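# Move sponge and foam block from under desk to bookcase

## Task

Take the yellow sponge and the foam block from the floor beneath the desk and set both on the bookcase's top surface. Then release them and back the robot away. The robot must not tip over or finish leaning, or the task fails. Both objects have to rest there on their own at the end; anything the robot is still holding up does not count.

## Robot and tools

ROBOT. A Hello Robot Stretch 4 with a single arm: an omni-wheel base, a lift that slides up a mast, a telescoping arm reaching forward, a wrist with yaw, pitch and roll, and a two-finger gripper. It stands about 1.6 m tall; the base edge lies within 0.23 m of the base origin.

FRAMES. Base frame: origin on the floor below the base centre, x ahead, y to the left, z up. hand_pose (the point between the fingers, 0.015 m back from the tips) is reported in this frame and may be slightly wrong. Odometry frame is the base frame as it was when the scene began; its heading runs -3.142 to 3.142, positive leftward.

execute_actions(actions, cameras). actions is a list holding one action or none; an empty list just returns state and pictures. An action may hold "base", "joints", or both, plus optional "pace" and "contact_limits"; alternatively it holds only {"end_of_arm": "enable_torque"}, which re-powers any wrist or gripper motor that cut out. All parts of an action start at once.
- base: exactly one key, each an offset from where the base last reported itself, never a pose. translate_m: metres straight ahead (negative backs up), -2 to 2. strafe_m: metres sideways, left positive, -2 to 2. rotate_rad: radians of turning in place, counter-clockwise from above positive, -3.2 to 3.2.
- joints: a single dictionary of absolute targets keyed by joint name. lift_m 0 to 1.2 m (height on the mast); arm_m 0 to 0.55 m (extension); wrist_yaw_rad -1.134 to 4.276 (0 points ahead, positive left, 3.14 tucked back, above 3.4 the arm may block); wrist_pitch_rad -1.117 to 4.259 (0 level, 1.57 pointing down); wrist_roll_rad -1.117 to 4.259 (0 keeps fingers level, positive turns clockwise as seen from behind); gripper_m 0 to 0.08 m, the finger gap. A joint target outside its range is clipped and the result notes it; any other bad value or unknown key rejects the whole call without motion. Any joint or the base omitted from an action may still be driving toward its previous target.
- pace: "slow", "default", "fast" or "max". Base speeds 0.1/0.3/0.4/0.6 m/s and 1/2/3/4 rad/s, further capped when the lift is high.
- contact_limits: only {"arm_m": value}, 0 (gentlest) to 0.75 (firmest), default 0.5; the arm halts when it pushes harder.
- cameras: list of names from head_camera, head_left_camera, head_right_camera, wrist_camera, all; omitted or null gives all, [] gives none. The "pictures" line lists the images in order.
A handy first move to unfold the wrist: lift_m 0.4 together with wrist_yaw_rad 0.

wait(seconds): 0 to 10 s with no new command; returns the same report as an empty action.
zoom_image(camera, region): enlarges part of that camera's latest full image; region is [x0, y0, x1, y1] in pixels, top-left origin, no larger than 504 by 504.
read_manual(section): only "licences"; moves nothing.
finished_scene(scene): integer between 1 and 2 naming the current scene; ends it irreversibly and reports success. Call it only after objects are released and the robot has moved away.

CAMERAS. head_camera looks forward and down from the mast top (turn the base to aim it). head_left_camera and head_right_camera are fisheyes beside it, aimed more steeply down, showing base and arm. wrist_camera sits behind the fingers looking along them; fingertips appear near the bottom.

READING RESULTS.
- lidar_m: 12 distances in metres, one per 30-degree sector, starting straight ahead and going counter-clockwise (4th left, 7th behind, 10th right). "-" means nothing seen or closer than 0.25 m. It sees from about 0.15 m up, so tabletops register; glass and thin legs can be missed.
- wrist_depth_mm: 7x7 grid of median depths, 100 to 2000 mm, read from top left; "-" is invalid. The robot's own parts show up.
- base_odometry counts wheel rotation, so slipping inflates it. If turned_by_wheels and turned_by_imu disagree by more than roughly 0.1 rad, the base likely struck something or slid.
- base_tilt in degrees (forward, right positive), with a fixed bias up to 1.5.
- base_status / joint_status: "done" reached target (for the base, wheels turned fully); "off_target" stopped short and may still push; "contact_stop_at_<key>" blocked by something, that part goes slack; "limit_stop_at_<name>" a built-in limit intervened; "limit_stop_at_tilt" the robot leans over 6 degrees and lift, arm and wheels go slack; "limit_stop_at_own_body" self-collision guard (likely when tilted up below -0.2 pitch and rolled); "torque_fault" a wrist or gripper motor cut out and needs enable_torque. on_its_own lists uncommanded behaviour; "held at" is the held target.
- motor_effort: percent of maximum, with the peak in brackets; a resting value outside normal range suggests pushing or carrying.
- After any stop, later move, wait and finished_scene calls in that same reply are skipped.

GRIPPING. Command a gap smaller than the object; after contact the gripper only squeezes a little further. "off_target" after closing suggests something is held. Effort beyond about 50 for long causes a gripper torque fault and possible drop.

AVOID. Turning or driving with over 1 kg held and arm_m above 0.2, especially at fast paces; strong steady pushes or pulls, worse with the gripper high; driving a wheel onto low objects; pressing the gripper into surfaces. Drops, slips, slams and hard hits are penalised. Loose objects can occasionally be nudged by outside forces.

Each tool is called as a command line: name --argument value for each argument, lists and objects as JSON in quotes; but a table of rows of numbers goes row by row, as --pt "numbers of a row", without its own name.

## Session

execute_actions --actions '[{"joints":{"lift_m":0.4,"wrist_yaw_rad":0,"gripper_m":0.08}}]'

Scene clock: 2.47 s.
base_odometry: x=+0.000 y=+0.000 heading=+0.000 (m, m, rad; odometry frame)
turned_by_wheels: +0.000 (rad since the last result)
turned_by_imu: -0.001 (rad since the last result)
base_tilt: forward=-0.6 right=+0.2 (deg)
lidar_m: 1.72 1.63 2.01 1.61 1.51 1.56 1.85 1.77 1.44 1.86 1.76 1.80
base_status: not commanded
joint_positions: lift_m=+0.400 arm_m=-0.002 wrist_yaw_rad=+0.000 wrist_pitch_rad=+0.012 wrist_roll_rad=-0.012 gripper_m=+0.080
joint_status: all done
motor_effort: lift_m=+26(27) arm_m=+0(0) wrist_yaw_rad=+0(4) wrist_pitch_rad=-9(9) wrist_roll_rad=-1(1) gripper_m=-1(0) wheel_0=+0(0) wheel_1=+0(0) wheel_2=+0(0) (%)
hand_pose: x=+0.3813 y=-0.0873 z=+0.5752 quat_wxyz=(+1.000, -0.006, +0.006, +0.000) (m; base frame)
wrist_depth_mm: 1430 1576 1808 - - - 1863 / 1366 1537 1808 - - - 1921 / 1397 1576 1708 - - - 1430 / 1397 1576 1756 - - - 1366 / 1430 1576 1756 - - - 1397 / 1397 1397 1537 1808 156 135 1430 / - - 1255 1308 1229 - -
pictures: head_camera, head_left_camera, head_right_camera, wrist_camera
camera_calibration (this result's frames):
wrist_camera: T_world_to_cam=[[-0.032094, -0.999106, -0.0274999, -0.0574024], [-0.06186, 0.029447, -0.99765, 0.64669], [0.997569, -0.0303175, -0.0627498, -0.194068], [0, 0, 0, 1]] pos_world=[0.231758, -0.0822778, 0.631414]
Images, in order (width x height): head_camera 420x560, head_left_camera 420x672, head_right_camera 420x672, wrist_camera 616x392.

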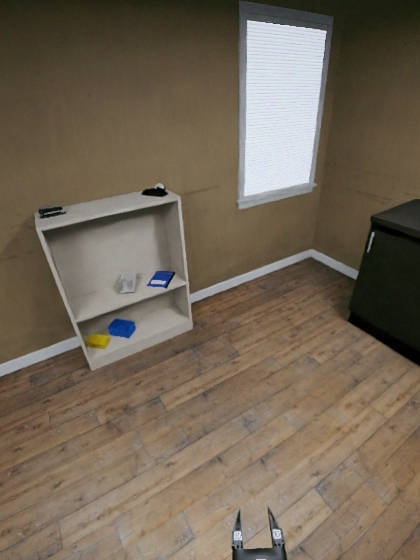

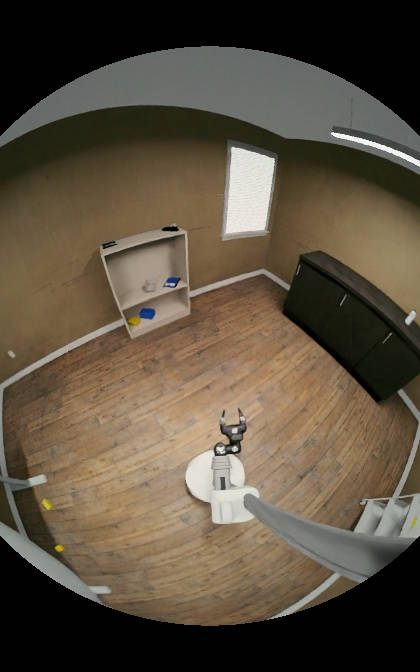

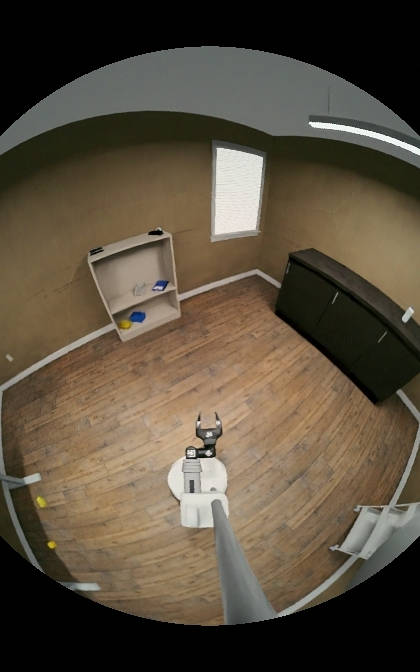

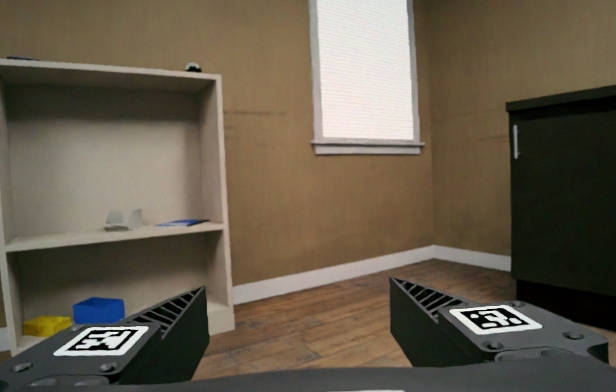

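execute_actions --actions '[{"base":{"rotate_rad":2.1},"joints":{"wrist_pitch_rad":0.8}}]' --cameras '[]'

execute_actions --actions '[{"base":{"translate_m":0.7},"pace":"fast"}]' --cameras '["head_camera","wrist_camera"]'

Scene clock: 8.80 s.
base_odometry: x=+0.000 y=+0.000 heading=+2.100 (m, m, rad; odometry frame)
turned_by_wheels: +2.100 (rad since the last result)
turned_by_imu: +2.094 (rad since the last result)
base_tilt: forward=-0.6 right=+0.2 (deg)
lidar_m: 1.49 1.54 1.86 1.78 1.41 1.91 1.79 1.82 1.71 1.63 2.00 1.58
base_status: done
joint_positions: lift_m=+0.400 arm_m=-0.002 wrist_yaw_rad=+0.000 wrist_pitch_rad=+0.802 wrist_roll_rad=-0.012 gripper_m=+0.080
joint_status: all done
motor_effort: lift_m=+24(26) arm_m=+0(0) wrist_yaw_rad=-1(2) wrist_pitch_rad=-6(7) wrist_roll_rad=-1(1) gripper_m=-1(1) wheel_0=-3(8) wheel_1=-2(6) wheel_2=-2(7) (%)
hand_pose: x=+0.3166 y=-0.0874 z=+0.4252 quat_wxyz=(+0.921, -0.005, +0.390, +0.002) (m; base frame)
wrist_depth_mm: 1229 1255 1255 1229 1229 1281 1255 / 1042 1042 1042 1025 1042 1042 1060 / 891 878 891 878 891 878 878 / 759 768 759 759 768 741 759 / 668 661 668 668 676 676 661 / 597 597 591 603 157 135 603 / - - 539 554 544 - -
pictures: none
No camera images: the call's "cameras" was empty. Leave "cameras" out to get every camera's image.

Scene clock: 11.83 s.
base_odometry: x=-0.353 y=+0.604 heading=+2.100 (m, m, rad; odometry frame)
turned_by_wheels: +0.000 (rad since the last result)
turned_by_imu: +0.000 (rad since the last result)
base_tilt: forward=-0.6 right=+0.2 (deg)
lidar_m: 0.79 0.81 1.13 1.79 1.79 1.88 2.49 2.55 1.74 1.91 1.98 0.85
base_status: done
joint_positions: lift_m=+0.400 arm_m=-0.002 wrist_yaw_rad=+0.000 wrist_pitch_rad=+0.802 wrist_roll_rad=-0.012 gripper_m=+0.080
joint_status: not commanded
motor_effort: lift_m=+24(24) arm_m=+0(1) wrist_yaw_rad=+0(2) wrist_pitch_rad=-6(6) wrist_roll_rad=-1(2) gripper_m=-1(0) wheel_0=-1(10) wheel_1=-1(7) wheel_2=+2(12) (%)
hand_pose: x=+0.3165 y=-0.0874 z=+0.4252 quat_wxyz=(+0.921, -0.005, +0.390, +0.002) (m; base frame)
wrist_depth_mm: 1255 1255 1281 1255 1182 1205 1255 / 1060 1042 1042 1025 1042 1008 1042 / 878 878 866 866 878 842 866 / 759 759 768 759 759 759 768 / 661 668 676 668 683 676 668 / 597 603 591 597 156 135 615 / - - 539 554 539 - -
pictures: head_camera, wrist_camera
camera_calibration (this result's frames):
wrist_camera: T_world_to_cam=[[-0.0424127, -0.999093, 0.00373776, -0.073713], [-0.751734, 0.0294473, -0.658808, 0.567317], [0.658101, -0.0307516, -0.752301, 0.261719], [0, 0, 0, 1]] pos_world=[0.251107, -0.0823038, 0.57092]
Images, in order (width x height): head_camera 420x560, wrist_camera 616x392.

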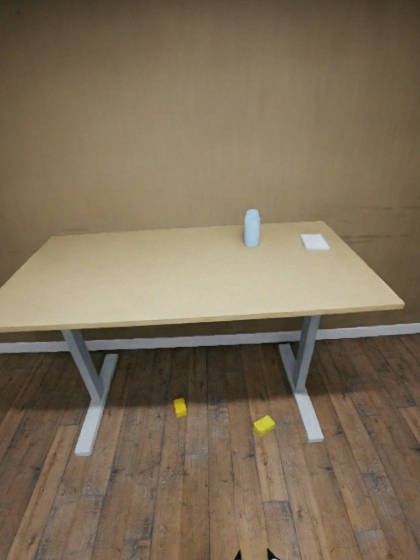

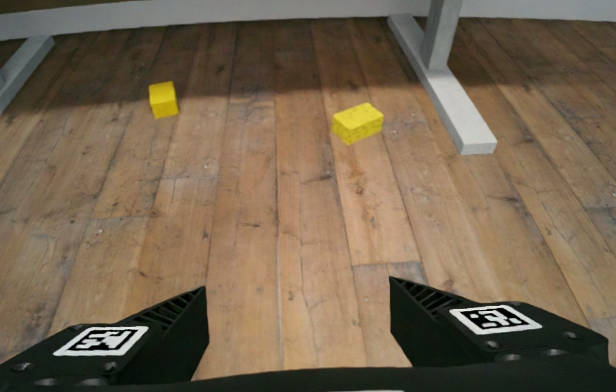

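execute_actions --actions '[{"base":{"translate_m":0.4},"joints":{"wrist_pitch_rad":1.57,"arm_m":0.33,"lift_m":0.3},"pace":"fast"}]' --cameras '[]'

execute_actions --actions '[{"base":{"strafe_m":-0.15}}]' --cameras '["head_right_camera","wrist_camera"]'

Scene clock: 18.53 s.
base_odometry: x=-0.555 y=+0.950 heading=+2.100 (m, m, rad; odometry frame)
turned_by_wheels: +0.000 (rad since the last result)
turned_by_imu: -0.001 (rad since the last result)
base_tilt: forward=-0.6 right=+0.1 (deg)
lidar_m: 0.41 0.42 0.58 1.79 1.89 2.08 2.89 2.41 1.95 1.90 0.62 0.44
base_status: done
joint_positions: lift_m=+0.300 arm_m=+0.328 wrist_yaw_rad=+0.000 wrist_pitch_rad=+1.570 wrist_roll_rad=-0.012 gripper_m=+0.080
joint_status: all done
motor_effort: lift_m=+18(19) arm_m=+9(10) wrist_yaw_rad=-2(1) wrist_pitch_rad=-2(5) wrist_roll_rad=-1(1) gripper_m=+1(0) wheel_0=+1(5) wheel_1=+0(7) wheel_2=+1(13) (%)
hand_pose: x=+0.4995 y=-0.0874 z=+0.2658 quat_wxyz=(+0.707, -0.004, +0.707, +0.004) (m; base frame)
wrist_depth_mm: 392 397 397 402 410 410 415 / 392 397 402 407 410 413 418 / 397 399 404 410 410 415 418 / 397 399 407 410 415 418 424 / 399 404 407 413 415 418 424 / 402 404 413 413 157 135 430 / - - 413 418 424 - -
pictures: none
No camera images: the call's "cameras" was empty. Leave "cameras" out to get every camera's image.

Scene clock: 20.27 s.
base_odometry: x=-0.426 y=+1.025 heading=+2.100 (m, m, rad; odometry frame)
turned_by_wheels: +0.000 (rad since the last result)
turned_by_imu: +0.000 (rad since the last result)
base_tilt: forward=-0.5 right=+0.2 (deg)
lidar_m: 0.40 0.44 0.58 1.95 2.06 2.18 2.90 2.13 1.80 1.76 0.63 0.43
base_status: done
joint_positions: lift_m=+0.300 arm_m=+0.328 wrist_yaw_rad=+0.000 wrist_pitch_rad=+1.570 wrist_roll_rad=-0.012 gripper_m=+0.080
joint_status: not commanded
motor_effort: lift_m=+18(18) arm_m=+9(9) wrist_yaw_rad=-2(1) wrist_pitch_rad=-1(1) wrist_roll_rad=-1(1) gripper_m=+0(0) wheel_0=+2(9) wheel_1=+1(8) wheel_2=+1(4) (%)
hand_pose: x=+0.4995 y=-0.0874 z=+0.2658 quat_wxyz=(+0.707, -0.004, +0.707, +0.004) (m; base frame)
wrist_depth_mm: 392 397 399 402 407 397 379 / 392 399 402 404 410 407 384 / 399 402 404 366 410 415 387 / 399 402 404 366 413 418 387 / 399 402 410 413 415 421 421 / 404 404 404 415 157 135 424 / - - 413 415 415 - -
pictures: head_right_camera, wrist_camera
camera_calibration (this result's frames):
wrist_camera: T_world_to_cam=[[-0.0274985, -0.999104, 0.032182, -0.0803754], [-0.998405, 0.0290391, 0.0484239, 0.535037], [-0.049315, -0.0307991, -0.998308, 0.440182], [0, 0, 0, 1]] pos_world=[0.553681, -0.0822832, 0.416116]
Images, in order (width x height): head_right_camera 420x672, wrist_camera 616x392.

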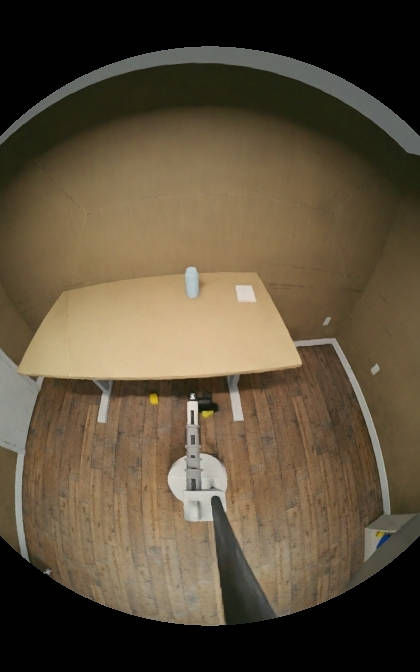

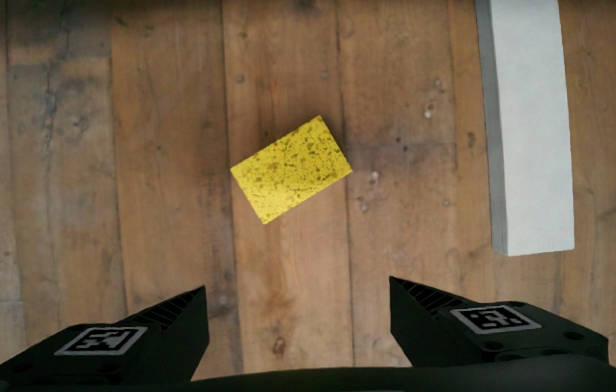

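execute_actions --actions '[{"joints":{"wrist_roll_rad":1.04,"arm_m":0.392,"lift_m":0.12}}]' --cameras '["wrist_camera"]'

Scene clock: 24.77 s.
base_odometry: x=-0.426 y=+1.025 heading=+2.100 (m, m, rad; odometry frame)
turned_by_wheels: +0.000 (rad since the last result)
turned_by_imu: -0.001 (rad since the last result)
base_tilt: forward=-0.5 right=+0.1 (deg)
lidar_m: 0.42 0.43 0.60 1.94 2.03 2.17 2.87 2.13 1.78 1.76 0.65 0.44
base_status: not commanded
joint_positions: lift_m=+0.120 arm_m=+0.390 wrist_yaw_rad=+0.000 wrist_pitch_rad=+1.570 wrist_roll_rad=+1.040 gripper_m=+0.080
joint_status: all done
motor_effort: lift_m=+17(18) arm_m=+9(5) wrist_yaw_rad=-1(1) wrist_pitch_rad=-2(2) wrist_roll_rad=+1(6) gripper_m=+0(1) wheel_0=+1(1) wheel_1=+1(1) wheel_2=+0(0) (%)
hand_pose: x=+0.5613 y=-0.0874 z=+0.0859 quat_wxyz=(+0.614, +0.351, +0.614, -0.351) (m; base frame)
wrist_depth_mm: 221 222 224 227 229 230 232 / 222 224 226 228 229 231 235 / 224 225 228 229 231 233 235 / 224 226 228 186 233 235 236 / 226 229 229 187 234 236 237 / 228 229 186 187 156 135 - / - - 188 189 236 - -
pictures: wrist_camera
camera_calibration (this result's frames):
wrist_camera: T_world_to_cam=[[-0.881053, -0.471957, 0.031653, 0.452359], [-0.470253, 0.881165, 0.0490876, 0.383457], [-0.0510587, 0.0283639, -0.998293, 0.269765], [0, 0, 0, 1]] pos_world=[0.592648, -0.132046, 0.236163]
Images, in order (width x height): wrist_camera 616x392.

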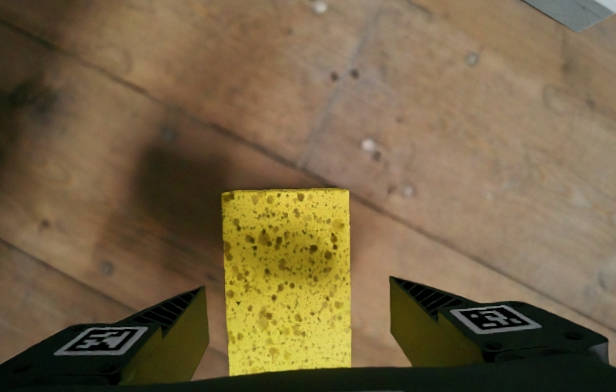

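execute_actions --actions '[{"joints":{"arm_m":0.395,"lift_m":0.066}}]' --cameras '[]'

execute_actions --actions '[{"joints":{"gripper_m":0.045}}]' --cameras '[]'

execute_actions --actions '[{"joints":{"lift_m":0.2}}]' --cameras '[]'

execute_actions --actions '[{"base":{"translate_m":-1.5},"joints":{"arm_m":0.1,"wrist_roll_rad":0},"pace":"max"}]' --cameras '[]'

execute_actions --actions '[{"base":{"rotate_rad":-1.57},"joints":{"wrist_pitch_rad":0}}]' --cameras '[]'

execute_actions --actions '[{"base":{"translate_m":0.9},"joints":{"lift_m":0.95,"arm_m":0},"pace":"max"}]' --cameras '["head_camera","wrist_camera"]'

Scene clock: 30.63 s.
base_odometry: x=-0.426 y=+1.025 heading=+2.100 (m, m, rad; odometry frame)
turned_by_wheels: +0.000 (rad since the last result)
turned_by_imu: -0.001 (rad since the last result)
base_tilt: forward=-0.5 right=+0.1 (deg)
lidar_m: 0.41 0.43 0.60 1.94 2.05 2.18 2.89 2.14 1.78 1.76 0.63 0.45
base_status: not commanded
joint_positions: lift_m=+0.066 arm_m=+0.393 wrist_yaw_rad=+0.000 wrist_pitch_rad=+1.570 wrist_roll_rad=+1.040 gripper_m=+0.080
joint_status: all done
motor_effort: lift_m=+17(20) arm_m=+10(13) wrist_yaw_rad=-1(0) wrist_pitch_rad=-2(2) wrist_roll_rad=+0(0) gripper_m=-2(1) wheel_0=+1(1) wheel_1=+1(1) wheel_2=+1(0) (%)
hand_pose: x=+0.5643 y=-0.0874 z=+0.0319 quat_wxyz=(+0.614, +0.351, +0.614, -0.351) (m; base frame)
wrist_depth_mm: 168 171 172 174 175 177 - / 170 171 173 175 176 178 178 / 171 173 174 176 177 179 180 / 172 173 174 159 178 180 181 / 174 175 132 133 179 181 182 / 174 175 132 134 138 135 - / - - 133 134 135 - -
pictures: none
No camera images: the call's "cameras" was empty. Leave "cameras" out to get every camera's image.

Scene clock: 31.63 s.
base_odometry: x=-0.426 y=+1.025 heading=+2.100 (m, m, rad; odometry frame)
turned_by_wheels: +0.000 (rad since the last result)
turned_by_imu: +0.000 (rad since the last result)
base_tilt: forward=-0.5 right=+0.1 (deg)
lidar_m: 0.41 0.43 0.59 1.93 2.05 2.20 2.89 2.13 1.77 1.76 0.62 0.44
base_status: not commanded
joint_positions: lift_m=+0.066 arm_m=+0.393 wrist_yaw_rad=+0.000 wrist_pitch_rad=+1.570 wrist_roll_rad=+1.040 gripper_m=+0.059
joint_status: gripper_m off_target (ended at +0.059, target +0.045)
on_its_own: gripper_m is held at +0.054, not at your +0.045, by its contact guard: the fingers met something
motor_effort: lift_m=+17(17) arm_m=+10(10) wrist_yaw_rad=+2(1) wrist_pitch_rad=-2(3) wrist_roll_rad=+1(0) gripper_m=-37(39) wheel_0=+1(1) wheel_1=+1(1) wheel_2=+1(0) (%)
hand_pose: x=+0.5643 y=-0.0874 z=+0.0319 quat_wxyz=(+0.614, +0.351, +0.614, -0.351) (m; base frame)
wrist_depth_mm: 169 170 172 174 175 177 - / 170 171 173 175 176 178 178 / 171 172 174 176 177 179 180 / 172 174 175 147 179 180 181 / 173 175 132 132 179 181 182 / 175 176 132 133 134 181 183 / - - 133 134 135 - -
pictures: none
No camera images: the call's "cameras" was empty. Leave "cameras" out to get every camera's image.

Scene clock: 33.27 s.
base_odometry: x=-0.426 y=+1.025 heading=+2.100 (m, m, rad; odometry frame)
turned_by_wheels: +0.000 (rad since the last result)
turned_by_imu: +0.000 (rad since the last result)
base_tilt: forward=-0.6 right=+0.1 (deg)
lidar_m: 0.41 0.44 0.60 1.93 2.04 2.18 2.88 2.14 1.79 1.76 0.63 0.45
base_status: not commanded
joint_positions: lift_m=+0.200 arm_m=+0.393 wrist_yaw_rad=+0.000 wrist_pitch_rad=+1.570 wrist_roll_rad=+1.040 gripper_m=+0.059
joint_status: all done
on_its_own: gripper_m is held at +0.054, not at your +0.045, by its contact guard: the fingers met something
motor_effort: lift_m=+26(26) arm_m=+10(10) wrist_yaw_rad=+0(3) wrist_pitch_rad=-2(1) wrist_roll_rad=+0(0) gripper_m=-36(36) wheel_0=+1(1) wheel_1=+1(1) wheel_2=+0(0) (%)
hand_pose: x=+0.5643 y=-0.0874 z=+0.1652 quat_wxyz=(+0.614, +0.351, +0.614, -0.351) (m; base frame)
wrist_depth_mm: 296 298 301 303 307 286 293 / 300 300 303 307 307 310 312 / 300 303 304 307 310 312 317 / 301 304 307 147 312 315 317 / 303 306 132 133 315 317 320 / 307 307 133 133 134 317 322 / - - 133 134 135 - -
pictures: none
No camera images: the call's "cameras" was empty. Leave "cameras" out to get every camera's image.

Scene clock: 37.33 s.
base_odometry: x=+0.331 y=-0.270 heading=+2.100 (m, m, rad; odometry frame)
turned_by_wheels: +0.000 (rad since the last result)
turned_by_imu: -0.002 (rad since the last result)
base_tilt: forward=-0.6 right=+0.1 (deg)
lidar_m: 1.89 1.96 2.00 1.47 1.43 1.50 1.37 1.39 1.90 1.49 1.54 2.51
base_status: done
joint_positions: lift_m=+0.200 arm_m=+0.102 wrist_yaw_rad=+0.000 wrist_pitch_rad=+1.570 wrist_roll_rad=+0.000 gripper_m=+0.059
joint_status: all done
on_its_own: gripper_m is held at +0.054, not at your +0.045, by its contact guard: the fingers met something
motor_effort: lift_m=+25(26) arm_m=-9(9) wrist_yaw_rad=-1(5) wrist_pitch_rad=-2(3) wrist_roll_rad=-2(7) gripper_m=-37(35) wheel_0=+0(8) wheel_1=+0(8) wheel_2=-1(13) (%)
hand_pose: x=+0.2726 y=-0.0874 z=+0.1653 quat_wxyz=(+0.707, +0.000, +0.707, +0.000) (m; base frame)
wrist_depth_mm: 298 298 304 306 309 314 315 / 300 301 306 307 312 314 317 / 303 304 307 310 314 315 317 / 303 304 307 147 315 317 319 / 303 307 132 133 317 319 322 / 306 307 132 133 134 320 324 / - - 133 134 135 - -
pictures: none
No camera images: the call's "cameras" was empty. Leave "cameras" out to get every camera's image.

Scene clock: 39.40 s.
base_odometry: x=+0.331 y=-0.270 heading=+0.530 (m, m, rad; odometry frame)
turned_by_wheels: -1.570 (rad since the last result)
turned_by_imu: -1.567 (rad since the last result)
base_tilt: forward=-0.6 right=+0.2 (deg)
lidar_m: 1.48 1.55 2.54 1.92 2.00 2.03 1.45 1.44 1.45 1.37 1.41 1.90
base_status: done
joint_positions: lift_m=+0.200 arm_m=+0.102 wrist_yaw_rad=+0.000 wrist_pitch_rad=+0.003 wrist_roll_rad=+0.000 gripper_m=+0.059
joint_status: all done
on_its_own: gripper_m is held at +0.054, not at your +0.045, by its contact guard: the fingers met something
motor_effort: lift_m=+24(25) arm_m=-10(9) wrist_yaw_rad=+1(0) wrist_pitch_rad=-11(15) wrist_roll_rad=-2(2) gripper_m=-34(35) wheel_0=+1(8) wheel_1=+0(8) wheel_2=+0(5) (%)
hand_pose: x=+0.4852 y=-0.0874 z=+0.3773 quat_wxyz=(+1.000, +0.000, +0.002, +0.000) (m; base frame)
wrist_depth_mm: 1397 1366 1397 1397 1464 1499 1537 / 1397 1430 1397 1397 1464 1464 1499 / 1464 1366 1397 1430 1464 1499 1537 / 1464 1430 1255 147 1499 1499 1537 / 1430 1430 132 133 1464 1537 1576 / 1336 1160 133 134 134 1229 1098 / - - 133 134 135 - -
pictures: none
No camera images: the call's "cameras" was empty. Leave "cameras" out to get every camera's image.

Scene clock: 42.47 s.
base_odometry: x=+1.108 y=+0.186 heading=+0.530 (m, m, rad; odometry frame)
turned_by_wheels: +0.000 (rad since the last result)
turned_by_imu: +0.000 (rad since the last result)
base_tilt: forward=-0.6 right=+0.1 (deg)
lidar_m: 0.59 0.63 1.28 2.00 2.03 2.97 2.33 2.01 1.41 1.33 1.32 0.63
base_status: done
joint_positions: lift_m=+0.950 arm_m=+0.002 wrist_yaw_rad=+0.000 wrist_pitch_rad=+0.003 wrist_roll_rad=+0.000 gripper_m=+0.059
joint_status: all done
on_its_own: gripper_m is held at +0.054, not at your +0.045, by its contact guard: the fingers met something
motor_effort: lift_m=+24(26) arm_m=-10(10) wrist_yaw_rad=+1(1) wrist_pitch_rad=-9(10) wrist_roll_rad=-2(2) gripper_m=-36(35) wheel_0=+0(8) wheel_1=+0(8) wheel_2=+1(14) (%)
hand_pose: x=+0.3852 y=-0.0874 z=+1.1275 quat_wxyz=(+1.000, +0.000, +0.001, +0.000) (m; base frame)
wrist_depth_mm: 647 668 668 683 699 691 691 / 661 661 683 699 691 699 715 / 676 676 683 691 707 707 715 / 668 676 683 147 707 707 723 / 676 683 132 133 455 715 723 / 389 387 132 133 135 389 732 / - - 133 134 135 - -
pictures: head_camera, wrist_camera
camera_calibration (this result's frames):
wrist_camera: T_world_to_cam=[[-0.0322371, -0.998687, -0.0398081, -0.0282017], [-0.0520699, 0.0414528, -0.997783, 1.19531], [0.998123, -0.0300928, -0.0533378, -0.174156], [0, 0, 0, 1]] pos_world=[0.23516, -0.0829546, 1.18225]
Images, in order (width x height): head_camera 420x560, wrist_camera 616x392.

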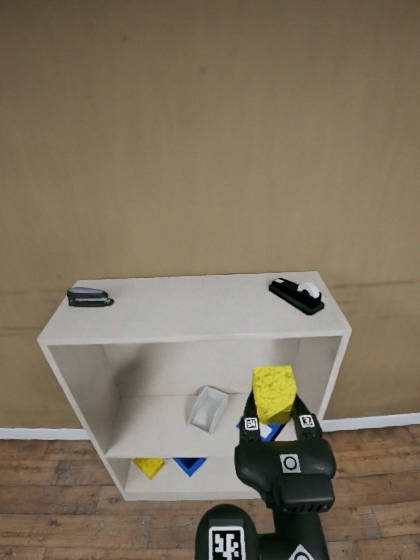

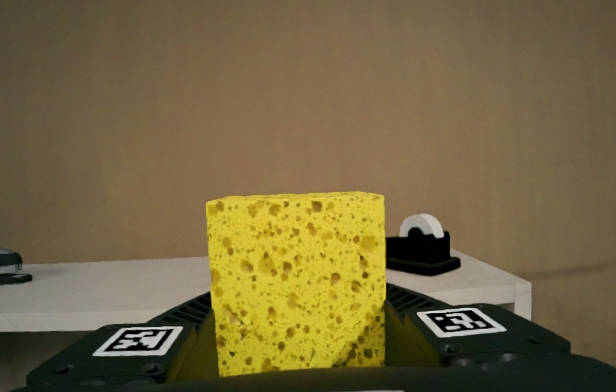

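execute_actions --actions '[{"base":{"strafe_m":0.07},"joints":{"lift_m":1.2,"wrist_pitch_rad":1.57,"arm_m":0.25},"pace":"fast"}]' --cameras '[]'

execute_actions --actions '[{"base":{"translate_m":0.1},"joints":{"arm_m":0.46}}]' --cameras '["head_camera","wrist_camera"]'

Scene clock: 47.33 s.
base_odometry: x=+1.072 y=+0.246 heading=+0.530 (m, m, rad; odometry frame)
turned_by_wheels: +0.000 (rad since the last result)
turned_by_imu: -0.001 (rad since the last result)
base_tilt: forward=-0.6 right=+0.2 (deg)
lidar_m: 0.60 0.62 1.30 1.92 1.94 2.97 2.86 2.11 1.47 1.39 1.34 0.63
base_status: done
joint_positions: lift_m=+1.200 arm_m=+0.248 wrist_yaw_rad=+0.000 wrist_pitch_rad=+1.570 wrist_roll_rad=+0.000 gripper_m=+0.059
joint_status: all done
on_its_own: gripper_m is held at +0.054, not at your +0.045, by its contact guard: the fingers met something
motor_effort: lift_m=+26(27) arm_m=+10(10) wrist_yaw_rad=+0(0) wrist_pitch_rad=-1(8) wrist_roll_rad=-2(2) gripper_m=-38(37) wheel_0=+1(9) wheel_1=-2(10) wheel_2=+0(1) (%)
hand_pose: x=+0.4194 y=-0.0874 z=+1.1651 quat_wxyz=(+0.707, +0.000, +0.707, +0.000) (m; base frame)
wrist_depth_mm: 715 831 831 831 831 539 413 / 715 831 842 842 854 691 1336 / 1229 1205 1160 1281 1281 1366 1308 / 1255 1255 1281 147 1308 1308 1308 / 1308 1281 132 133 1308 1336 1336 / 1281 1281 133 133 134 1336 1366 / - - 133 134 135 - -
pictures: none
No camera images: the call's "cameras" was empty. Leave "cameras" out to get every camera's image.

Scene clock: 49.07 s.
base_odometry: x=+1.159 y=+0.297 heading=+0.530 (m, m, rad; odometry frame)
turned_by_wheels: +0.000 (rad since the last result)
turned_by_imu: +0.000 (rad since the last result)
base_tilt: forward=-0.6 right=+0.2 (deg)
lidar_m: 0.49 0.52 1.15 1.97 1.94 3.05 2.97 2.09 1.47 1.39 1.18 0.52
base_status: done
joint_positions: lift_m=+1.200 arm_m=+0.458 wrist_yaw_rad=+0.000 wrist_pitch_rad=+1.570 wrist_roll_rad=+0.000 gripper_m=+0.059
joint_status: all done
on_its_own: gripper_m is held at +0.054, not at your +0.045, by its contact guard: the fingers met something
motor_effort: lift_m=+26(26) arm_m=+10(16) wrist_yaw_rad=-1(0) wrist_pitch_rad=-1(2) wrist_roll_rad=-2(2) gripper_m=-35(35) wheel_0=+3(6) wheel_1=+1(6) wheel_2=+0(9) (%)
hand_pose: x=+0.6294 y=-0.0874 z=+1.1651 quat_wxyz=(+0.707, +0.000, +0.707, +0.000) (m; base frame)
wrist_depth_mm: 240 240 244 246 248 250 253 / 240 241 245 248 249 251 254 / 241 244 247 248 251 253 230 / 243 245 247 147 252 256 243 / 244 246 132 133 253 255 258 / 247 248 132 133 134 256 259 / - - 133 134 135 - -
pictures: head_camera, wrist_camera
camera_calibration (this result's frames):
wrist_camera: T_world_to_cam=[[-0.0395177, -0.998701, 0.0321773, -0.0981379], [-0.997975, 0.0410546, 0.048593, 0.621752], [-0.0498509, -0.0301919, -0.9983, 1.34469], [0, 0, 0, 1]] pos_world=[0.683649, -0.0829376, 1.31535]
Images, in order (width x height): head_camera 420x560, wrist_camera 616x392.

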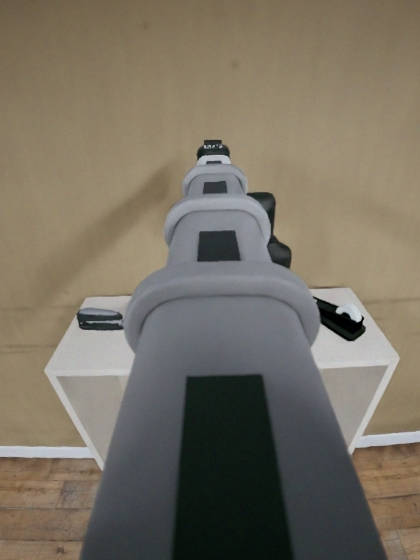

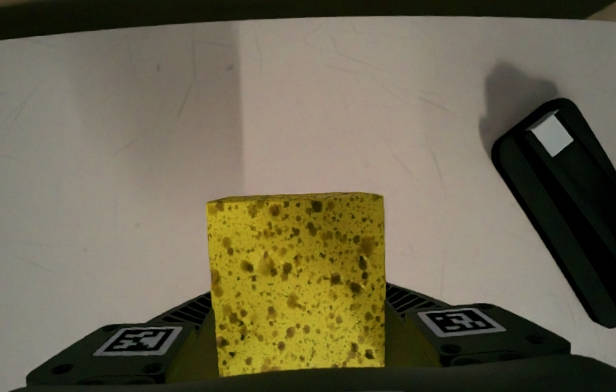

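execute_actions --actions '[{"joints":{"lift_m":1.131}}]' --cameras '[]'

execute_actions --actions '[{"joints":{"gripper_m":0.08}}]' --cameras '[]'

execute_actions --actions '[{"joints":{"lift_m":1.2},"pace":"fast"}]' --cameras '[]'

execute_actions --actions '[{"base":{"translate_m":-0.2},"joints":{"arm_m":0.15},"pace":"max"}]' --cameras '["head_camera"]'

execute_actions --actions '[{"base":{"rotate_rad":1.57},"joints":{"lift_m":0.25},"pace":"max"}]' --cameras '[]'

execute_actions --actions '[{"base":{"strafe_m":1.26},"pace":"max"}]' --cameras '[]'

execute_actions --actions '[{"base":{"translate_m":1.43},"joints":{"arm_m":0.45,"lift_m":0.3},"pace":"max"}]' --cameras '["wrist_camera"]'

Scene clock: 55.17 s.
base_odometry: x=+1.159 y=+0.297 heading=+0.530 (m, m, rad; odometry frame)
turned_by_wheels: +0.000 (rad since the last result)
turned_by_imu: -0.001 (rad since the last result)
base_tilt: forward=-0.5 right=+0.1 (deg)
lidar_m: 0.49 0.51 1.15 1.97 1.94 3.06 2.44 2.10 1.47 1.40 1.19 0.53
base_status: not commanded
joint_positions: lift_m=+1.131 arm_m=+0.458 wrist_yaw_rad=+0.000 wrist_pitch_rad=+1.570 wrist_roll_rad=+0.000 gripper_m=+0.059
joint_status: all done
on_its_own: gripper_m is held at +0.054, not at your +0.045, by its contact guard: the fingers met something
motor_effort: lift_m=+17(23) arm_m=+10(10) wrist_yaw_rad=+0(0) wrist_pitch_rad=-2(2) wrist_roll_rad=-2(2) gripper_m=-37(36) wheel_0=+3(3) wheel_1=+1(1) wheel_2=+0(0) (%)
hand_pose: x=+0.6294 y=-0.0874 z=+1.0969 quat_wxyz=(+0.707, +0.000, +0.707, +0.000) (m; base frame)
wrist_depth_mm: 174 176 177 178 180 182 - / 175 176 177 180 181 183 185 / 176 177 179 180 183 184 185 / 177 178 179 147 183 185 186 / 177 180 132 133 185 187 187 / 179 180 132 133 134 187 189 / - - 133 134 135 - -
pictures: none
No camera images: the call's "cameras" was empty. Leave "cameras" out to get every camera's image.

Scene clock: 56.10 s.
base_odometry: x=+1.159 y=+0.297 heading=+0.530 (m, m, rad; odometry frame)
turned_by_wheels: +0.000 (rad since the last result)
turned_by_imu: +0.000 (rad since the last result)
base_tilt: forward=-0.6 right=+0.1 (deg)
lidar_m: 0.50 0.52 1.14 1.96 1.93 3.07 2.45 2.10 1.47 1.39 1.19 0.52
base_status: not commanded
joint_positions: lift_m=+1.131 arm_m=+0.458 wrist_yaw_rad=+0.000 wrist_pitch_rad=+1.570 wrist_roll_rad=+0.000 gripper_m=+0.080
joint_status: all done
motor_effort: lift_m=+17(17) arm_m=+10(10) wrist_yaw_rad=-1(1) wrist_pitch_rad=-2(1) wrist_roll_rad=-1(2) gripper_m=+1(37) wheel_0=+3(3) wheel_1=+1(1) wheel_2=+0(0) (%)
hand_pose: x=+0.6294 y=-0.0874 z=+1.0969 quat_wxyz=(+0.707, +0.000, +0.707, +0.000) (m; base frame)
wrist_depth_mm: 173 175 177 179 180 182 - / 175 176 178 180 181 183 185 / 176 177 180 181 183 185 185 / 177 178 180 137 183 185 187 / 178 179 137 138 185 187 188 / 178 179 138 138 139 135 - / - - 138 139 140 - -
pictures: none
No camera images: the call's "cameras" was empty. Leave "cameras" out to get every camera's image.

Scene clock: 57.13 s.
base_odometry: x=+1.159 y=+0.297 heading=+0.530 (m, m, rad; odometry frame)
turned_by_wheels: +0.000 (rad since the last result)
turned_by_imu: +0.000 (rad since the last result)
base_tilt: forward=-0.6 right=+0.1 (deg)
lidar_m: 0.49 0.53 1.15 1.97 1.96 3.08 2.96 2.09 1.46 1.40 1.19 0.53
base_status: not commanded
joint_positions: lift_m=+1.200 arm_m=+0.458 wrist_yaw_rad=+0.000 wrist_pitch_rad=+1.570 wrist_roll_rad=+0.000 gripper_m=+0.080
joint_status: all done
motor_effort: lift_m=+26(32) arm_m=+10(10) wrist_yaw_rad=+0(2) wrist_pitch_rad=-2(1) wrist_roll_rad=-2(1) gripper_m=+1(1) wheel_0=+3(3) wheel_1=+0(1) wheel_2=+0(0) (%)
hand_pose: x=+0.6294 y=-0.0874 z=+1.1651 quat_wxyz=(+0.707, +0.000, +0.707, +0.000) (m; base frame)
wrist_depth_mm: 240 242 245 247 248 251 253 / 240 242 244 247 250 252 253 / 242 243 247 247 251 253 230 / 242 244 247 206 252 254 244 / 245 248 248 206 254 255 258 / 245 247 206 208 156 135 - / - - 208 208 255 - -
pictures: none
No camera images: the call's "cameras" was empty. Leave "cameras" out to get every camera's image.

Scene clock: 59.20 s.
base_odometry: x=+0.986 y=+0.195 heading=+0.530 (m, m, rad; odometry frame)
turned_by_wheels: +0.000 (rad since the last result)
turned_by_imu: -0.001 (rad since the last result)
base_tilt: forward=-0.6 right=+0.1 (deg)
lidar_m: 0.70 0.73 1.43 1.91 1.95 2.88 2.76 2.14 1.46 1.39 1.44 0.72
base_status: done
joint_positions: lift_m=+1.200 arm_m=+0.152 wrist_yaw_rad=+0.000 wrist_pitch_rad=+1.570 wrist_roll_rad=+0.000 gripper_m=+0.080
joint_status: all done
motor_effort: lift_m=+26(26) arm_m=-9(9) wrist_yaw_rad=+3(2) wrist_pitch_rad=-3(2) wrist_roll_rad=-2(2) gripper_m=-1(0) wheel_0=-2(9) wheel_1=-1(6) wheel_2=+1(8) (%)
hand_pose: x=+0.3226 y=-0.0874 z=+1.1651 quat_wxyz=(+0.707, +0.000, +0.707, +0.000) (m; base frame)
wrist_depth_mm: 809 831 831 1008 946 1308 1336 / 1255 1229 1229 1281 1281 1281 1336 / 1229 1255 1281 1308 1336 1308 1336 / 1229 1281 1281 1281 1308 1308 1366 / 1281 1281 1281 1281 1308 1308 1336 / 1281 1281 1098 1118 156 135 1366 / - - 1078 1118 1336 - -
pictures: head_camera
Images, in order (width x height): head_camera 420x560.

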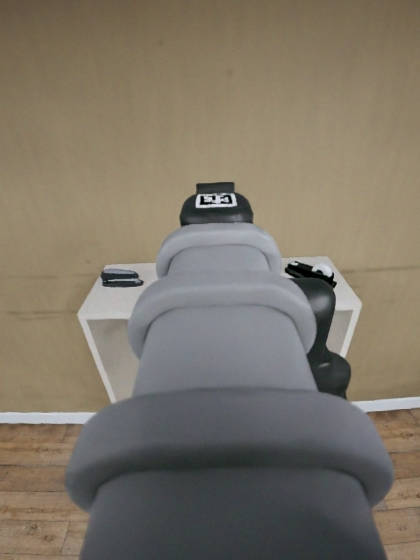

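Scene clock: 62.07 s.
base_odometry: x=+0.986 y=+0.195 heading=+2.100 (m, m, rad; odometry frame)
turned_by_wheels: +1.570 (rad since the last result)
turned_by_imu: +1.566 (rad since the last result)
base_tilt: forward=-0.6 right=+0.2 (deg)
lidar_m: 1.87 1.91 2.84 2.24 2.15 1.52 1.42 1.47 0.71 0.69 0.72 1.41
base_status: done
joint_positions: lift_m=+0.250 arm_m=+0.152 wrist_yaw_rad=+0.000 wrist_pitch_rad=+1.570 wrist_roll_rad=+0.000 gripper_m=+0.080
joint_status: all done
motor_effort: lift_m=+19(24) arm_m=-10(9) wrist_yaw_rad=+0(2) wrist_pitch_rad=-2(3) wrist_roll_rad=-2(2) gripper_m=-1(0) wheel_0=-3(8) wheel_1=-1(6) wheel_2=+0(7) (%)
hand_pose: x=+0.3227 y=-0.0874 z=+0.2158 quat_wxyz=(+0.707, +0.000, +0.707, +0.000) (m; base frame)
wrist_depth_mm: 345 347 353 355 357 364 366 / 347 347 353 357 362 364 368 / 351 351 355 362 362 368 368 / 351 355 357 362 366 368 370 / 353 355 359 364 368 370 375 / 353 357 364 364 156 135 375 / - - 364 366 370 - -
pictures: none
No camera images: the call's "cameras" was empty. Leave "cameras" out to get every camera's image.

Scene clock: 65.53 s.
base_odometry: x=-0.102 y=-0.440 heading=+2.099 (m, m, rad; odometry frame)
turned_by_wheels: +0.000 (rad since the last result)
turned_by_imu: -0.001 (rad since the last result)
base_tilt: forward=-0.6 right=+0.2 (deg)
lidar_m: 1.80 1.86 1.53 1.04 1.04 2.05 1.47 1.49 2.37 1.94 2.32 1.90
base_status: done
joint_positions: lift_m=+0.250 arm_m=+0.152 wrist_yaw_rad=+0.000 wrist_pitch_rad=+1.570 wrist_roll_rad=+0.000 gripper_m=+0.080
joint_status: not commanded
motor_effort: lift_m=+19(19) arm_m=-9(10) wrist_yaw_rad=+1(1) wrist_pitch_rad=-2(2) wrist_roll_rad=-1(2) gripper_m=-1(1) wheel_0=+1(15) wheel_1=-3(14) wheel_2=+0(1) (%)
hand_pose: x=+0.3227 y=-0.0874 z=+0.2158 quat_wxyz=(+0.707, +0.000, +0.707, +0.000) (m; base frame)
wrist_depth_mm: 345 347 353 355 359 364 366 / 349 349 355 355 359 366 366 / 347 353 357 362 364 364 370 / 351 355 357 359 364 368 373 / 353 357 359 362 366 370 375 / 353 357 364 364 156 135 377 / - - 366 366 370 - -
pictures: none
No camera images: the call's "cameras" was empty. Leave "cameras" out to get every camera's image.

Scene clock: 69.53 s.
base_odometry: x=-0.824 y=+0.795 heading=+2.099 (m, m, rad; odometry frame)
turned_by_wheels: +0.000 (rad since the last result)
turned_by_imu: +0.000 (rad since the last result)
base_tilt: forward=-0.5 right=+0.1 (deg)
lidar_m: 0.38 0.39 0.54 1.47 1.54 1.89 2.93 2.99 2.21 2.22 0.59 0.40
base_status: done
joint_positions: lift_m=+0.300 arm_m=+0.448 wrist_yaw_rad=+0.000 wrist_pitch_rad=+1.570 wrist_roll_rad=+0.000 gripper_m=+0.080
joint_status: all done
motor_effort: lift_m=+25(29) arm_m=+9(14) wrist_yaw_rad=-1(2) wrist_pitch_rad=-2(3) wrist_roll_rad=-1(2) gripper_m=-2(1) wheel_0=-1(9) wheel_1=-1(8) wheel_2=+2(14) (%)
hand_pose: x=+0.6194 y=-0.0874 z=+0.2653 quat_wxyz=(+0.707, +0.000, +0.707, +0.000) (m; base frame)
wrist_depth_mm: 392 394 399 404 404 410 413 / 394 397 402 404 410 413 415 / 397 399 399 407 407 413 418 / 399 399 404 410 413 415 418 / 399 402 404 410 418 421 424 / 402 404 410 410 157 135 427 / - - 413 415 418 - -
pictures: wrist_camera
camera_calibration (this result's frames):
wrist_camera: T_world_to_cam=[[-0.0393038, -0.998709, 0.0321761, -0.0697107], [-0.997985, 0.0408397, 0.0485592, 0.655561], [-0.0498106, -0.0302027, -0.998302, 0.44591], [0, 0, 0, 1]] pos_world=[0.673712, -0.0829259, 0.415562]
Images, in order (width x height): wrist_camera 616x392.

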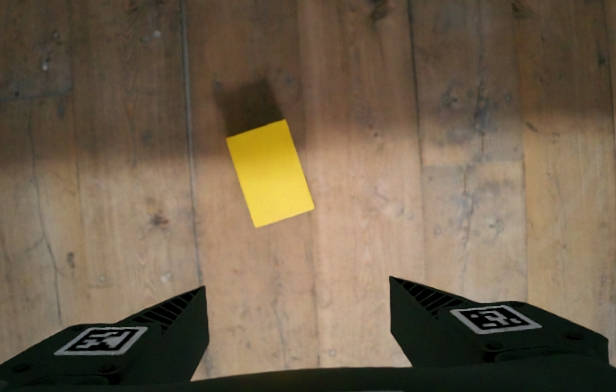

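execute_actions --actions '[{"base":{"strafe_m":0.018},"joints":{"wrist_roll_rad":-0.29,"arm_m":0.51,"lift_m":0.125}}]' --cameras '["wrist_camera"]'

Scene clock: 74.50 s.
base_odometry: x=-0.839 y=+0.785 heading=+2.099 (m, m, rad; odometry frame)
turned_by_wheels: +0.000 (rad since the last result)
turned_by_imu: -0.001 (rad since the last result)
base_tilt: forward=-0.5 right=+0.1 (deg)
lidar_m: 0.38 0.39 0.54 1.46 1.52 1.89 2.92 2.98 2.22 2.24 0.58 0.40
base_status: done
joint_positions: lift_m=+0.125 arm_m=+0.508 wrist_yaw_rad=+0.000 wrist_pitch_rad=+1.570 wrist_roll_rad=-0.290 gripper_m=+0.080
joint_status: all done
motor_effort: lift_m=+17(25) arm_m=+10(8) wrist_yaw_rad=+0(2) wrist_pitch_rad=-1(2) wrist_roll_rad=-3(2) gripper_m=+0(1) wheel_0=+0(7) wheel_1=-2(7) wheel_2=+0(3) (%)
hand_pose: x=+0.6793 y=-0.0874 z=+0.0909 quat_wxyz=(+0.700, -0.102, +0.700, +0.102) (m; base frame)
wrist_depth_mm: 225 227 229 231 234 236 237 / 226 228 231 233 236 238 238 / 228 229 231 234 237 238 242 / 229 230 233 191 238 241 243 / 230 233 233 192 239 242 245 / 230 232 191 192 156 135 - / - - 192 193 240 - -
pictures: wrist_camera
camera_calibration (this result's frames):
wrist_camera: T_world_to_cam=[[0.247174, -0.968431, 0.0323573, -0.253719], [-0.968173, -0.245477, 0.0488027, 0.678457], [-0.039319, -0.0433902, -0.998284, 0.26652], [0, 0, 0, 1]] pos_world=[0.730056, -0.0675986, 0.241162]
Images, in order (width x height): wrist_camera 616x392.

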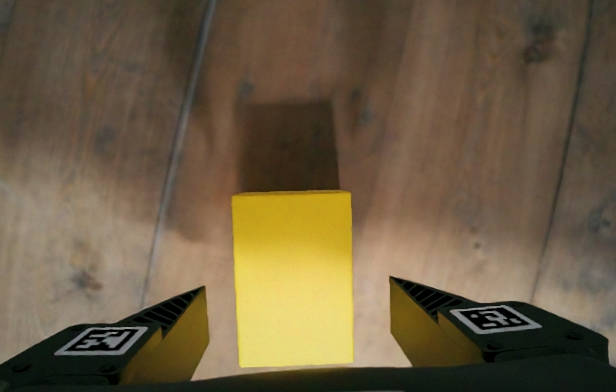

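execute_actions --actions '[{"joints":{"lift_m":0.066}}]' --cameras '[]'

execute_actions --actions '[{"joints":{"gripper_m":0.045}}]' --cameras '[]'

execute_actions --actions '[{"joints":{"lift_m":0.12}}]' --cameras '[]'

execute_actions --actions '[{"base":{"translate_m":-1.28},"joints":{"arm_m":0.2,"wrist_roll_rad":0,"lift_m":0.2},"pace":"max"}]' --cameras '[]'

execute_actions --actions '[{"base":{"rotate_rad":-1.57}}]' --cameras '[]'

execute_actions --actions '[{"base":{"translate_m":1.46},"joints":{"lift_m":1.2},"pace":"max"}]' --cameras '[]'

execute_actions --actions '[{"joints":{"arm_m":0.46}}]' --cameras '["wrist_camera"]'

Scene clock: 81.83 s.
base_odometry: x=-0.839 y=+0.785 heading=+2.099 (m, m, rad; odometry frame)
turned_by_wheels: +0.000 (rad since the last result)
turned_by_imu: -0.001 (rad since the last result)
base_tilt: forward=-0.5 right=+0.2 (deg)
lidar_m: 0.38 0.40 0.56 1.46 1.55 1.89 2.91 2.99 2.21 2.24 0.59 0.41
base_status: not commanded
joint_positions: lift_m=+0.066 arm_m=+0.508 wrist_yaw_rad=+0.000 wrist_pitch_rad=+1.570 wrist_roll_rad=-0.290 gripper_m=+0.080
joint_status: all done
motor_effort: lift_m=+17(19) arm_m=+10(10) wrist_yaw_rad=+1(0) wrist_pitch_rad=-2(2) wrist_roll_rad=-3(3) gripper_m=+1(1) wheel_0=+0(0) wheel_1=-2(2) wheel_2=+0(0) (%)
hand_pose: x=+0.6793 y=-0.0874 z=+0.0319 quat_wxyz=(+0.700, -0.102, +0.700, +0.102) (m; base frame)
wrist_depth_mm: 168 170 172 174 176 177 - / 170 171 173 175 176 178 180 / 170 172 174 176 177 179 180 / 171 173 175 149 179 181 182 / 173 175 132 132 180 182 183 / 173 175 132 133 138 135 - / - - 133 134 135 - -
pictures: none
No camera images: the call's "cameras" was empty. Leave "cameras" out to get every camera's image.

Scene clock: 82.87 s.
base_odometry: x=-0.839 y=+0.785 heading=+2.099 (m, m, rad; odometry frame)
turned_by_wheels: +0.000 (rad since the last result)
turned_by_imu: +0.000 (rad since the last result)
base_tilt: forward=-0.5 right=+0.2 (deg)
lidar_m: 0.38 0.40 0.56 1.45 1.53 1.89 2.92 2.99 2.21 2.23 0.58 0.41
base_status: not commanded
joint_positions: lift_m=+0.066 arm_m=+0.508 wrist_yaw_rad=+0.000 wrist_pitch_rad=+1.570 wrist_roll_rad=-0.290 gripper_m=+0.058
joint_status: gripper_m off_target (ended at +0.058, target +0.045)
on_its_own: gripper_m is held at +0.053, not at your +0.045, by its contact guard: the fingers met something
motor_effort: lift_m=+17(17) arm_m=+10(10) wrist_yaw_rad=+1(1) wrist_pitch_rad=-2(2) wrist_roll_rad=-2(2) gripper_m=-38(41) wheel_0=+0(0) wheel_1=-2(2) wheel_2=+0(0) (%)
hand_pose: x=+0.6793 y=-0.0874 z=+0.0319 quat_wxyz=(+0.700, -0.102, +0.699, +0.102) (m; base frame)
wrist_depth_mm: 168 170 172 174 175 177 - / 169 171 173 175 177 178 180 / 171 172 174 175 178 180 181 / 171 173 174 135 178 180 182 / 173 174 132 132 179 181 182 / 174 174 132 133 134 182 183 / - - 132 134 135 - -
pictures: none
No camera images: the call's "cameras" was empty. Leave "cameras" out to get every camera's image.

Scene clock: 84.00 s.
base_odometry: x=-0.839 y=+0.785 heading=+2.099 (m, m, rad; odometry frame)
turned_by_wheels: +0.000 (rad since the last result)
turned_by_imu: +0.000 (rad since the last result)
base_tilt: forward=-0.5 right=+0.1 (deg)
lidar_m: 0.38 0.38 0.54 1.46 1.54 1.89 2.92 2.99 2.21 2.24 0.59 0.41
base_status: not commanded
joint_positions: lift_m=+0.120 arm_m=+0.508 wrist_yaw_rad=+0.000 wrist_pitch_rad=+1.570 wrist_roll_rad=-0.290 gripper_m=+0.058
joint_status: all done
on_its_own: gripper_m is held at +0.053, not at your +0.045, by its contact guard: the fingers met something
motor_effort: lift_m=+26(29) arm_m=+10(10) wrist_yaw_rad=+2(1) wrist_pitch_rad=-2(2) wrist_roll_rad=-2(2) gripper_m=-39(38) wheel_0=+0(0) wheel_1=-2(2) wheel_2=+0(0) (%)
hand_pose: x=+0.6793 y=-0.0874 z=+0.0852 quat_wxyz=(+0.700, -0.102, +0.699, +0.102) (m; base frame)
wrist_depth_mm: 218 220 224 226 229 231 232 / 220 223 224 227 230 231 233 / 221 224 226 229 231 233 235 / 223 225 227 135 232 236 236 / 224 226 132 132 233 236 237 / 225 228 132 133 134 236 238 / - - 132 134 134 - -
pictures: none
No camera images: the call's "cameras" was empty. Leave "cameras" out to get every camera's image.

Scene clock: 87.70 s.
base_odometry: x=-0.194 y=-0.320 heading=+2.099 (m, m, rad; odometry frame)
turned_by_wheels: +0.000 (rad since the last result)
turned_by_imu: -0.002 (rad since the last result)
base_tilt: forward=-0.5 right=+0.1 (deg)
lidar_m: 1.65 1.70 1.53 1.10 1.08 2.05 1.64 1.67 2.05 1.96 2.33 1.76
base_status: done
joint_positions: lift_m=+0.200 arm_m=+0.202 wrist_yaw_rad=+0.000 wrist_pitch_rad=+1.570 wrist_roll_rad=+0.000 gripper_m=+0.058
joint_status: all done
on_its_own: gripper_m is held at +0.053, not at your +0.045, by its contact guard: the fingers met something
motor_effort: lift_m=+24(33) arm_m=-9(10) wrist_yaw_rad=+1(2) wrist_pitch_rad=-2(2) wrist_roll_rad=-1(2) gripper_m=-40(40) wheel_0=+1(8) wheel_1=+0(10) wheel_2=-2(14) (%)
hand_pose: x=+0.3726 y=-0.0874 z=+0.1653 quat_wxyz=(+0.707, +0.000, +0.707, +0.000) (m; base frame)
wrist_depth_mm: 297 300 303 307 310 312 314 / 298 301 303 306 310 312 317 / 301 303 307 309 312 315 317 / 301 306 306 136 314 317 320 / 304 309 131 132 317 322 322 / 306 307 132 133 134 320 324 / - - 132 134 134 - -
pictures: none
No camera images: the call's "cameras" was empty. Leave "cameras" out to get every camera's image.

Scene clock: 89.77 s.
base_odometry: x=-0.194 y=-0.320 heading=+0.529 (m, m, rad; odometry frame)
turned_by_wheels: -1.570 (rad since the last result)
turned_by_imu: -1.567 (rad since the last result)
base_tilt: forward=-0.6 right=+0.2 (deg)
lidar_m: 1.96 2.34 1.79 1.67 1.76 1.54 1.09 1.05 2.01 1.61 1.68 2.06
base_status: done
joint_positions: lift_m=+0.200 arm_m=+0.202 wrist_yaw_rad=+0.000 wrist_pitch_rad=+1.570 wrist_roll_rad=+0.000 gripper_m=+0.058
joint_status: not commanded
on_its_own: gripper_m is held at +0.053, not at your +0.045, by its contact guard: the fingers met something
motor_effort: lift_m=+24(24) arm_m=-9(10) wrist_yaw_rad=+0(0) wrist_pitch_rad=-2(4) wrist_roll_rad=-1(1) gripper_m=-40(38) wheel_0=+2(5) wheel_1=-1(8) wheel_2=-1(6) (%)
hand_pose: x=+0.3727 y=-0.0874 z=+0.1653 quat_wxyz=(+0.707, +0.000, +0.707, +0.000) (m; base frame)
wrist_depth_mm: 297 298 304 306 309 314 314 / 298 301 304 309 312 314 315 / 301 303 307 309 314 317 317 / 301 306 307 136 314 315 322 / 304 306 132 132 315 319 322 / 306 307 132 133 134 320 324 / - - 132 134 134 - -
pictures: none
No camera images: the call's "cameras" was empty. Leave "cameras" out to get every camera's image.

Scene clock: 93.77 s.
base_odometry: x=+1.066 y=+0.417 heading=+0.529 (m, m, rad; odometry frame)
turned_by_wheels: +0.000 (rad since the last result)
turned_by_imu: +0.000 (rad since the last result)
base_tilt: forward=-0.6 right=+0.1 (deg)
lidar_m: 0.52 0.54 1.17 1.95 1.80 2.42 2.96 2.37 1.64 1.57 0.76 0.54
base_status: done
joint_positions: lift_m=+1.200 arm_m=+0.202 wrist_yaw_rad=+0.000 wrist_pitch_rad=+1.570 wrist_roll_rad=+0.000 gripper_m=+0.058
joint_status: all done
on_its_own: gripper_m is held at +0.053, not at your +0.045, by its contact guard: the fingers met something
motor_effort: lift_m=+24(28) arm_m=-9(10) wrist_yaw_rad=+3(0) wrist_pitch_rad=-1(2) wrist_roll_rad=-1(1) gripper_m=-39(36) wheel_0=+0(11) wheel_1=-3(9) wheel_2=+0(15) (%)
hand_pose: x=+0.3727 y=-0.0874 z=+1.1652 quat_wxyz=(+0.707, +0.000, +0.707, +0.000) (m; base frame)
wrist_depth_mm: 240 243 247 254 258 262 272 / 466 715 842 842 842 854 627 / 1229 831 842 1205 1205 1308 1336 / 1255 1281 1281 135 1308 1308 1366 / 1255 1281 132 132 1336 1336 1336 / 1281 1281 132 133 134 1336 1366 / - - 132 134 135 - -
pictures: none
No camera images: the call's "cameras" was empty. Leave "cameras" out to get every camera's image.

Scene clock: 95.67 s.
base_odometry: x=+1.066 y=+0.417 heading=+0.529 (m, m, rad; odometry frame)
turned_by_wheels: +0.000 (rad since the last result)
turned_by_imu: +0.000 (rad since the last result)
base_tilt: forward=-0.5 right=+0.1 (deg)
lidar_m: 0.51 0.53 1.16 1.96 1.79 2.45 2.96 2.35 1.64 1.56 0.74 0.52
base_status: not commanded
joint_positions: lift_m=+1.200 arm_m=+0.458 wrist_yaw_rad=+0.000 wrist_pitch_rad=+1.570 wrist_roll_rad=+0.000 gripper_m=+0.058
joint_status: all done
on_its_own: gripper_m is held at +0.053, not at your +0.045, by its contact guard: the fingers met something
motor_effort: lift_m=+24(24) arm_m=+9(12) wrist_yaw_rad=+0(1) wrist_pitch_rad=-1(2) wrist_roll_rad=-2(1) gripper_m=-38(38) wheel_0=+0(0) wheel_1=-3(3) wheel_2=+0(0) (%)
hand_pose: x=+0.6293 y=-0.0874 z=+1.1652 quat_wxyz=(+0.707, +0.000, +0.707, +0.000) (m; base frame)
wrist_depth_mm: 240 242 244 247 248 251 252 / 239 242 245 246 250 252 253 / 241 243 247 250 251 254 256 / 242 245 247 135 252 254 211 / 245 247 132 132 254 254 213 / 245 246 132 133 134 227 213 / - - 133 134 135 - -
pictures: wrist_camera
camera_calibration (this result's frames):
wrist_camera: T_world_to_cam=[[-0.0393616, -0.998707, 0.032177, -0.0982413], [-0.997982, 0.0408983, 0.0485811, 0.621729], [-0.0498343, -0.0301998, -0.998301, 1.3448], [0, 0, 0, 1]] pos_world=[0.683624, -0.0829291, 1.31547]
Images, in order (width x height): wrist_camera 616x392.

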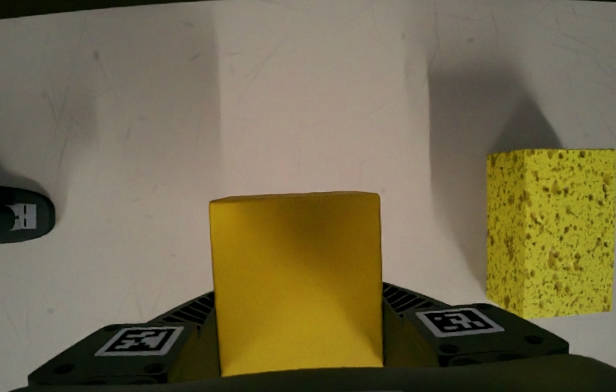

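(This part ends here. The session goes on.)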